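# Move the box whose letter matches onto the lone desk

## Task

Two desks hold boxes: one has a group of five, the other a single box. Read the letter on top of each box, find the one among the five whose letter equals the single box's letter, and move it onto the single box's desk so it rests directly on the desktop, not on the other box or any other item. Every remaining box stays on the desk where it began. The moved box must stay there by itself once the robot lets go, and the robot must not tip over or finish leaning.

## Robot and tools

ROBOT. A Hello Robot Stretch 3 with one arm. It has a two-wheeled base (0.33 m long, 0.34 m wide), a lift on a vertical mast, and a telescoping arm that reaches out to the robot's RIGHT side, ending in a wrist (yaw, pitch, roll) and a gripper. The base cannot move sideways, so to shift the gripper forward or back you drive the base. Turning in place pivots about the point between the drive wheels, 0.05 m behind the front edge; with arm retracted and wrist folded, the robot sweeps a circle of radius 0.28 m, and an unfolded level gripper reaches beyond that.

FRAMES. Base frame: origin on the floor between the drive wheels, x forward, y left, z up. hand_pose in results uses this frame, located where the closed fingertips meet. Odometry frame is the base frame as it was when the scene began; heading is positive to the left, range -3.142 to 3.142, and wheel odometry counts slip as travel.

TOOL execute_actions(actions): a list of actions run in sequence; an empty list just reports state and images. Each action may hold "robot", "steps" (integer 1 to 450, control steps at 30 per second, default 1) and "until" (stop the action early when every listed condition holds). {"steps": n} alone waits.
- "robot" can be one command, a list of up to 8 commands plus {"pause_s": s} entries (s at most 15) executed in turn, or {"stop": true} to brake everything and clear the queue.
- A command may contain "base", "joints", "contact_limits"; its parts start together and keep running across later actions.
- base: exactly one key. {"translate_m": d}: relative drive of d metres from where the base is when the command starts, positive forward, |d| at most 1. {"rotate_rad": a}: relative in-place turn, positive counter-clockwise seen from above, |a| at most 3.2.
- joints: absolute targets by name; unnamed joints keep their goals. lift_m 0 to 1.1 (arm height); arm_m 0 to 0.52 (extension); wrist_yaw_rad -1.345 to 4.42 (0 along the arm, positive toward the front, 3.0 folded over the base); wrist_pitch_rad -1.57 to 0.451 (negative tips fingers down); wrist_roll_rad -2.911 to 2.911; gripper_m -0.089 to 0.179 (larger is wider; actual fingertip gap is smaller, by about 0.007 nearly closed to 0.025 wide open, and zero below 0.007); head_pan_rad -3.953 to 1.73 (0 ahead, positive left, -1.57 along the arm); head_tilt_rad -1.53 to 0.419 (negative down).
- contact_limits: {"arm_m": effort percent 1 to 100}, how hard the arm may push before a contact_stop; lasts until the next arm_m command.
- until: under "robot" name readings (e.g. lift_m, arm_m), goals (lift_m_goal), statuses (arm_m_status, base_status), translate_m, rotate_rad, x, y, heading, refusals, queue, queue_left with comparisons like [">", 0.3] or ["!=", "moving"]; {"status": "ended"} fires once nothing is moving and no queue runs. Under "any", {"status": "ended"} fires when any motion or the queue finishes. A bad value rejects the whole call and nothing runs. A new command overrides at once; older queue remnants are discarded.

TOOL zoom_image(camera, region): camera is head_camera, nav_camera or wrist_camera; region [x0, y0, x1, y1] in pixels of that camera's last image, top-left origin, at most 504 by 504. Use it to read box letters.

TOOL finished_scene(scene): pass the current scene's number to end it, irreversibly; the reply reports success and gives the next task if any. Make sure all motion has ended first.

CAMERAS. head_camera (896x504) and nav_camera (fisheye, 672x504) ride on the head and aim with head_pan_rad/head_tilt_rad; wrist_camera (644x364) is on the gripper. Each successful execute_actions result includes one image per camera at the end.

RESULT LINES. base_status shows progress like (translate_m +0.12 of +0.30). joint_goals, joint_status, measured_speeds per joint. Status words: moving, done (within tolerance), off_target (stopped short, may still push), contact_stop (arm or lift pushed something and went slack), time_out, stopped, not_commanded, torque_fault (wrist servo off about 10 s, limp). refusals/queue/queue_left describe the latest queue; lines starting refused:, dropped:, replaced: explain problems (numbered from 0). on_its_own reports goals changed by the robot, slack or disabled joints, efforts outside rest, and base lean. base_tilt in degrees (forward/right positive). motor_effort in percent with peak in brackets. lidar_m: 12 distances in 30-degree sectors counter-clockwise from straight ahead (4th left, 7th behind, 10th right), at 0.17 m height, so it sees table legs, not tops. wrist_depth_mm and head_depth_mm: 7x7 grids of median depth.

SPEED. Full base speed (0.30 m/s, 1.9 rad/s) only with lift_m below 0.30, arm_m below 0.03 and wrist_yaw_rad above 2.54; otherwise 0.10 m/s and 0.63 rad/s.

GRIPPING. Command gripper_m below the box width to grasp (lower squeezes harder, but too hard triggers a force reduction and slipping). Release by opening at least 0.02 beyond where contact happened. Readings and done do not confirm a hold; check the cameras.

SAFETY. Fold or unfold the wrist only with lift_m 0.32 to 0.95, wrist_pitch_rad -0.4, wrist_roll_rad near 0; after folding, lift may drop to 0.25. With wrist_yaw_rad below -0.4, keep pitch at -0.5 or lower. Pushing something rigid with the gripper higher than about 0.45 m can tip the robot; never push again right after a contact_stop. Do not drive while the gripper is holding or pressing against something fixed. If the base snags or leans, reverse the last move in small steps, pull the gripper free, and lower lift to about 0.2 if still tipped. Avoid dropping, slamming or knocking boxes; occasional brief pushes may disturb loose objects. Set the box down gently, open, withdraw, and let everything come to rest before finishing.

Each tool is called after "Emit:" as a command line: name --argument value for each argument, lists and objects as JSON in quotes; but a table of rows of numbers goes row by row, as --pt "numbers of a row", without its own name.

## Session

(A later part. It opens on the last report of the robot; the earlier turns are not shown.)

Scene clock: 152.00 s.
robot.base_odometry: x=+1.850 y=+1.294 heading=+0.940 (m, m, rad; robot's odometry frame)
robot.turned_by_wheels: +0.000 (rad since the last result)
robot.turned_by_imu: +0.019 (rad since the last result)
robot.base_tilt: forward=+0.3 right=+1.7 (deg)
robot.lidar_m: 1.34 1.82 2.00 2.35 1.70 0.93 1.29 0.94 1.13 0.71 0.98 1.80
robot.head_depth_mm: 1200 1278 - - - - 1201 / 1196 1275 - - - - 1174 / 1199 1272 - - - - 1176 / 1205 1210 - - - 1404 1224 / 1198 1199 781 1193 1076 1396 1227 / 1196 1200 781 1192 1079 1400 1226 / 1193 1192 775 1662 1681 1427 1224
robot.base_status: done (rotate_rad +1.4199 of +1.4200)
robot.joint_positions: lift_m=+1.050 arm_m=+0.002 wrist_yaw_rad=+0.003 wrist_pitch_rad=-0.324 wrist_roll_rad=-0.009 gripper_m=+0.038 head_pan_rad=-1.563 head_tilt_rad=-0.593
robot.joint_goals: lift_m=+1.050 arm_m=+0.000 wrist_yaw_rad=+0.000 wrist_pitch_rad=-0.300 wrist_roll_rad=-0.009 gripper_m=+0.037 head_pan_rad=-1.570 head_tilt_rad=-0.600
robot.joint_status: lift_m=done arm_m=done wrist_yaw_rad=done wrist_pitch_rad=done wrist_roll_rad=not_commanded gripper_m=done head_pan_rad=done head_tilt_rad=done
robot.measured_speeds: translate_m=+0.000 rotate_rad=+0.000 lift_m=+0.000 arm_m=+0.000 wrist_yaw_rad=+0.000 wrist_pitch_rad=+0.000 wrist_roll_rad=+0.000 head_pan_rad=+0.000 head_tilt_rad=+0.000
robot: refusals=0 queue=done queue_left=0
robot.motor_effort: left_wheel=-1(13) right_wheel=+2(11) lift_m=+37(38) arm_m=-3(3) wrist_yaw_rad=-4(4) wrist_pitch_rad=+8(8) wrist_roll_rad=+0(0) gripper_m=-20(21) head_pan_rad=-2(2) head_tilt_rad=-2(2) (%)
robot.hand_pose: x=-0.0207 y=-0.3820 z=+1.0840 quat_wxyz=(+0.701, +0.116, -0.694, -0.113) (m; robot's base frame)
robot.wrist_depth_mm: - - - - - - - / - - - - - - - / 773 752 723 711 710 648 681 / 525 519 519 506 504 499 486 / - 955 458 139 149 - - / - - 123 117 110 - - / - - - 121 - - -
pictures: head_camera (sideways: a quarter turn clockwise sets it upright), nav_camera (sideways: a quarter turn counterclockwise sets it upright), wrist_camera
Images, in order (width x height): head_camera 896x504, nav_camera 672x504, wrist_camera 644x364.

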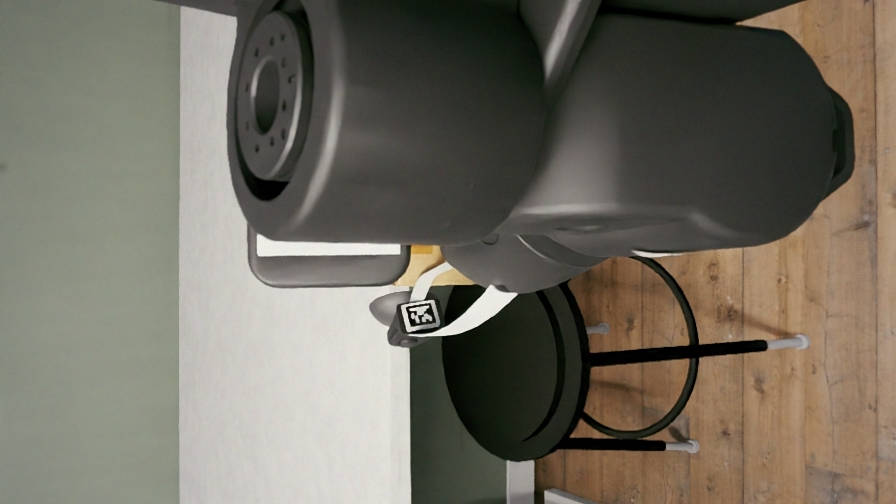

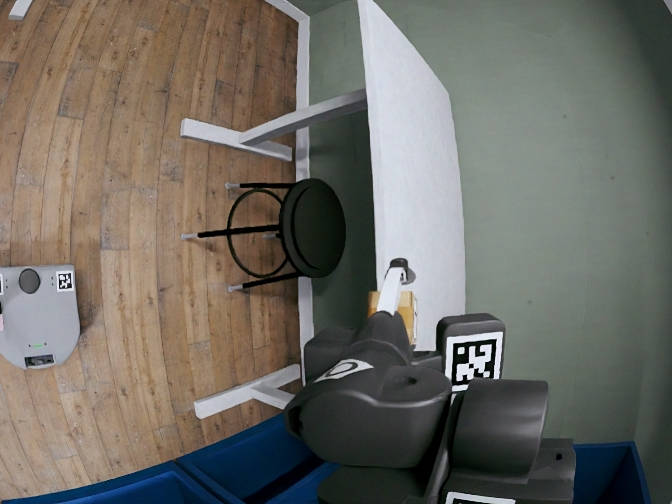

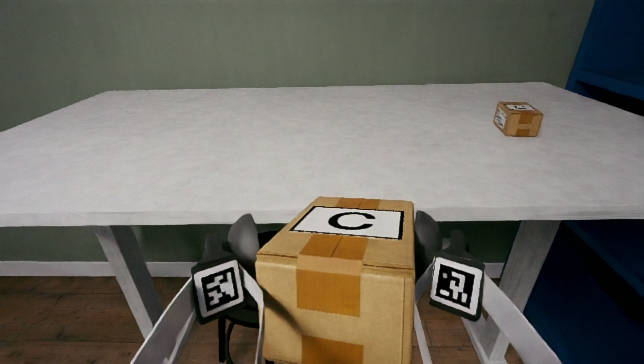

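Emit:
execute_actions --actions '[{"robot":[{"joints":{"arm_m":0.45,"lift_m":1.0}},{"joints":{"lift_m":0.95}},{"joints":{"lift_m":0.928}},{"joints":{"gripper_m":0.15}},{"joints":{"lift_m":1.02}},{"joints":{"arm_m":0.33}}],"steps":450,"until":{"robot":{"status":"ended"}}}]'

Scene clock: 163.73 s.
robot.base_odometry: x=+1.850 y=+1.294 heading=+0.940 (m, m, rad; robot's odometry frame)
robot.turned_by_wheels: +0.000 (rad since the last result)
robot.turned_by_imu: +0.002 (rad since the last result)
robot.base_tilt: forward=+0.2 right=+1.8 (deg)
robot.lidar_m: 1.34 1.82 2.00 2.34 1.70 0.93 1.29 0.94 1.13 0.71 0.97 1.80
robot.head_depth_mm: 1186 - 752 1713 1701 1438 1232 / 1174 1173 785 1707 1739 1436 1237 / 1173 - 748 1694 1740 1442 1224 / 1182 - 729 1664 1598 1403 1227 / 1200 1197 781 1186 1077 1394 1222 / 1204 1190 778 1190 1074 1397 1232 / 1196 1188 777 1658 1675 1435 1222
robot.base_status: done (rotate_rad +1.4199 of +1.4200)
robot.joint_positions: lift_m=+1.020 arm_m=+0.330 wrist_yaw_rad=+0.002 wrist_pitch_rad=-0.314 wrist_roll_rad=-0.008 gripper_m=+0.150 head_pan_rad=-1.563 head_tilt_rad=-0.593
robot.joint_goals: lift_m=+1.020 arm_m=+0.330 wrist_yaw_rad=+0.000 wrist_pitch_rad=-0.300 wrist_roll_rad=-0.008 gripper_m=+0.150 head_pan_rad=-1.570 head_tilt_rad=-0.600
robot.joint_status: lift_m=done arm_m=done wrist_yaw_rad=done wrist_pitch_rad=done wrist_roll_rad=not_commanded gripper_m=done head_pan_rad=done head_tilt_rad=done
robot.measured_speeds: translate_m=+0.000 rotate_rad=+0.000 lift_m=+0.000 arm_m=+0.000 wrist_yaw_rad=+0.000 wrist_pitch_rad=+0.000 wrist_roll_rad=+0.000 head_pan_rad=+0.000 head_tilt_rad=+0.000
robot: refusals=0 queue=done queue_left=0
robot.motor_effort: left_wheel=-1(1) right_wheel=+2(2) lift_m=+36(37) arm_m=-3(4) wrist_yaw_rad=-2(3) wrist_pitch_rad=+5(8) wrist_roll_rad=+0(0) gripper_m=-1(83) head_pan_rad=-2(2) head_tilt_rad=-3(2) (%)
robot.hand_pose: x=-0.0210 y=-0.7115 z=+1.0564 quat_wxyz=(+0.701, +0.112, -0.695, -0.110) (m; robot's base frame)
robot.wrist_depth_mm: 786 787 763 769 771 755 738 / 857 854 809 802 827 805 800 / 698 663 664 648 634 634 606 / 479 459 456 454 443 441 409 / 360 371 355 278 344 358 336 / 289 300 284 272 282 - 273 / 247 231 237 236 234 234 232
pictures: head_camera (sideways: a quarter turn clockwise sets it upright), nav_camera (sideways: a quarter turn counterclockwise sets it upright), wrist_camera
Images, in order (width x height): head_camera 896x504, nav_camera 672x504, wrist_camera 644x364.

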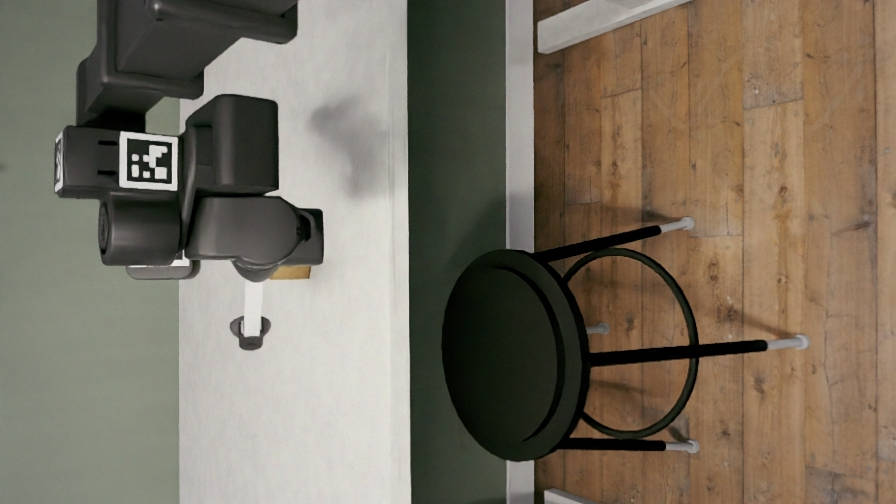

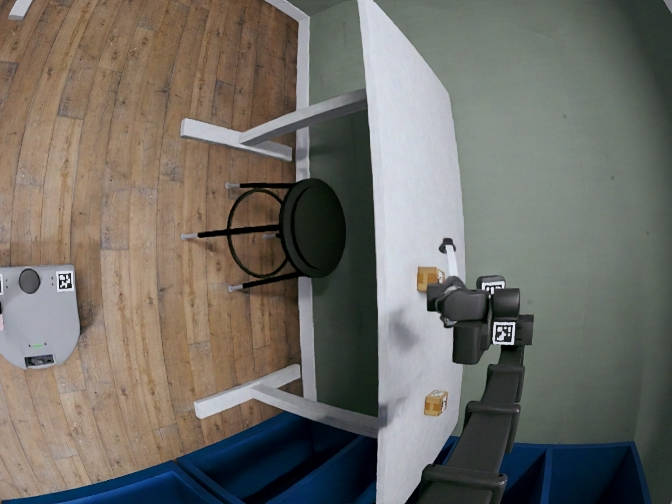

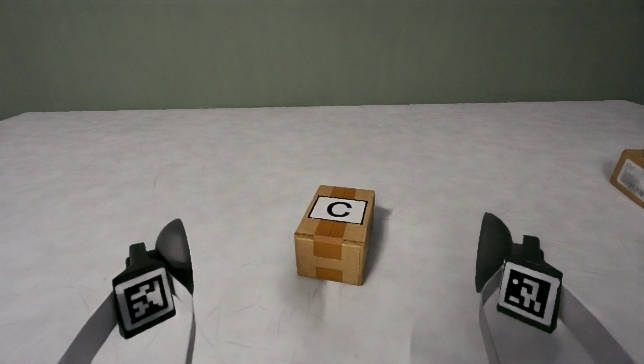

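Emit:
finished_scene --scene 2

The scene is finished: the task was done.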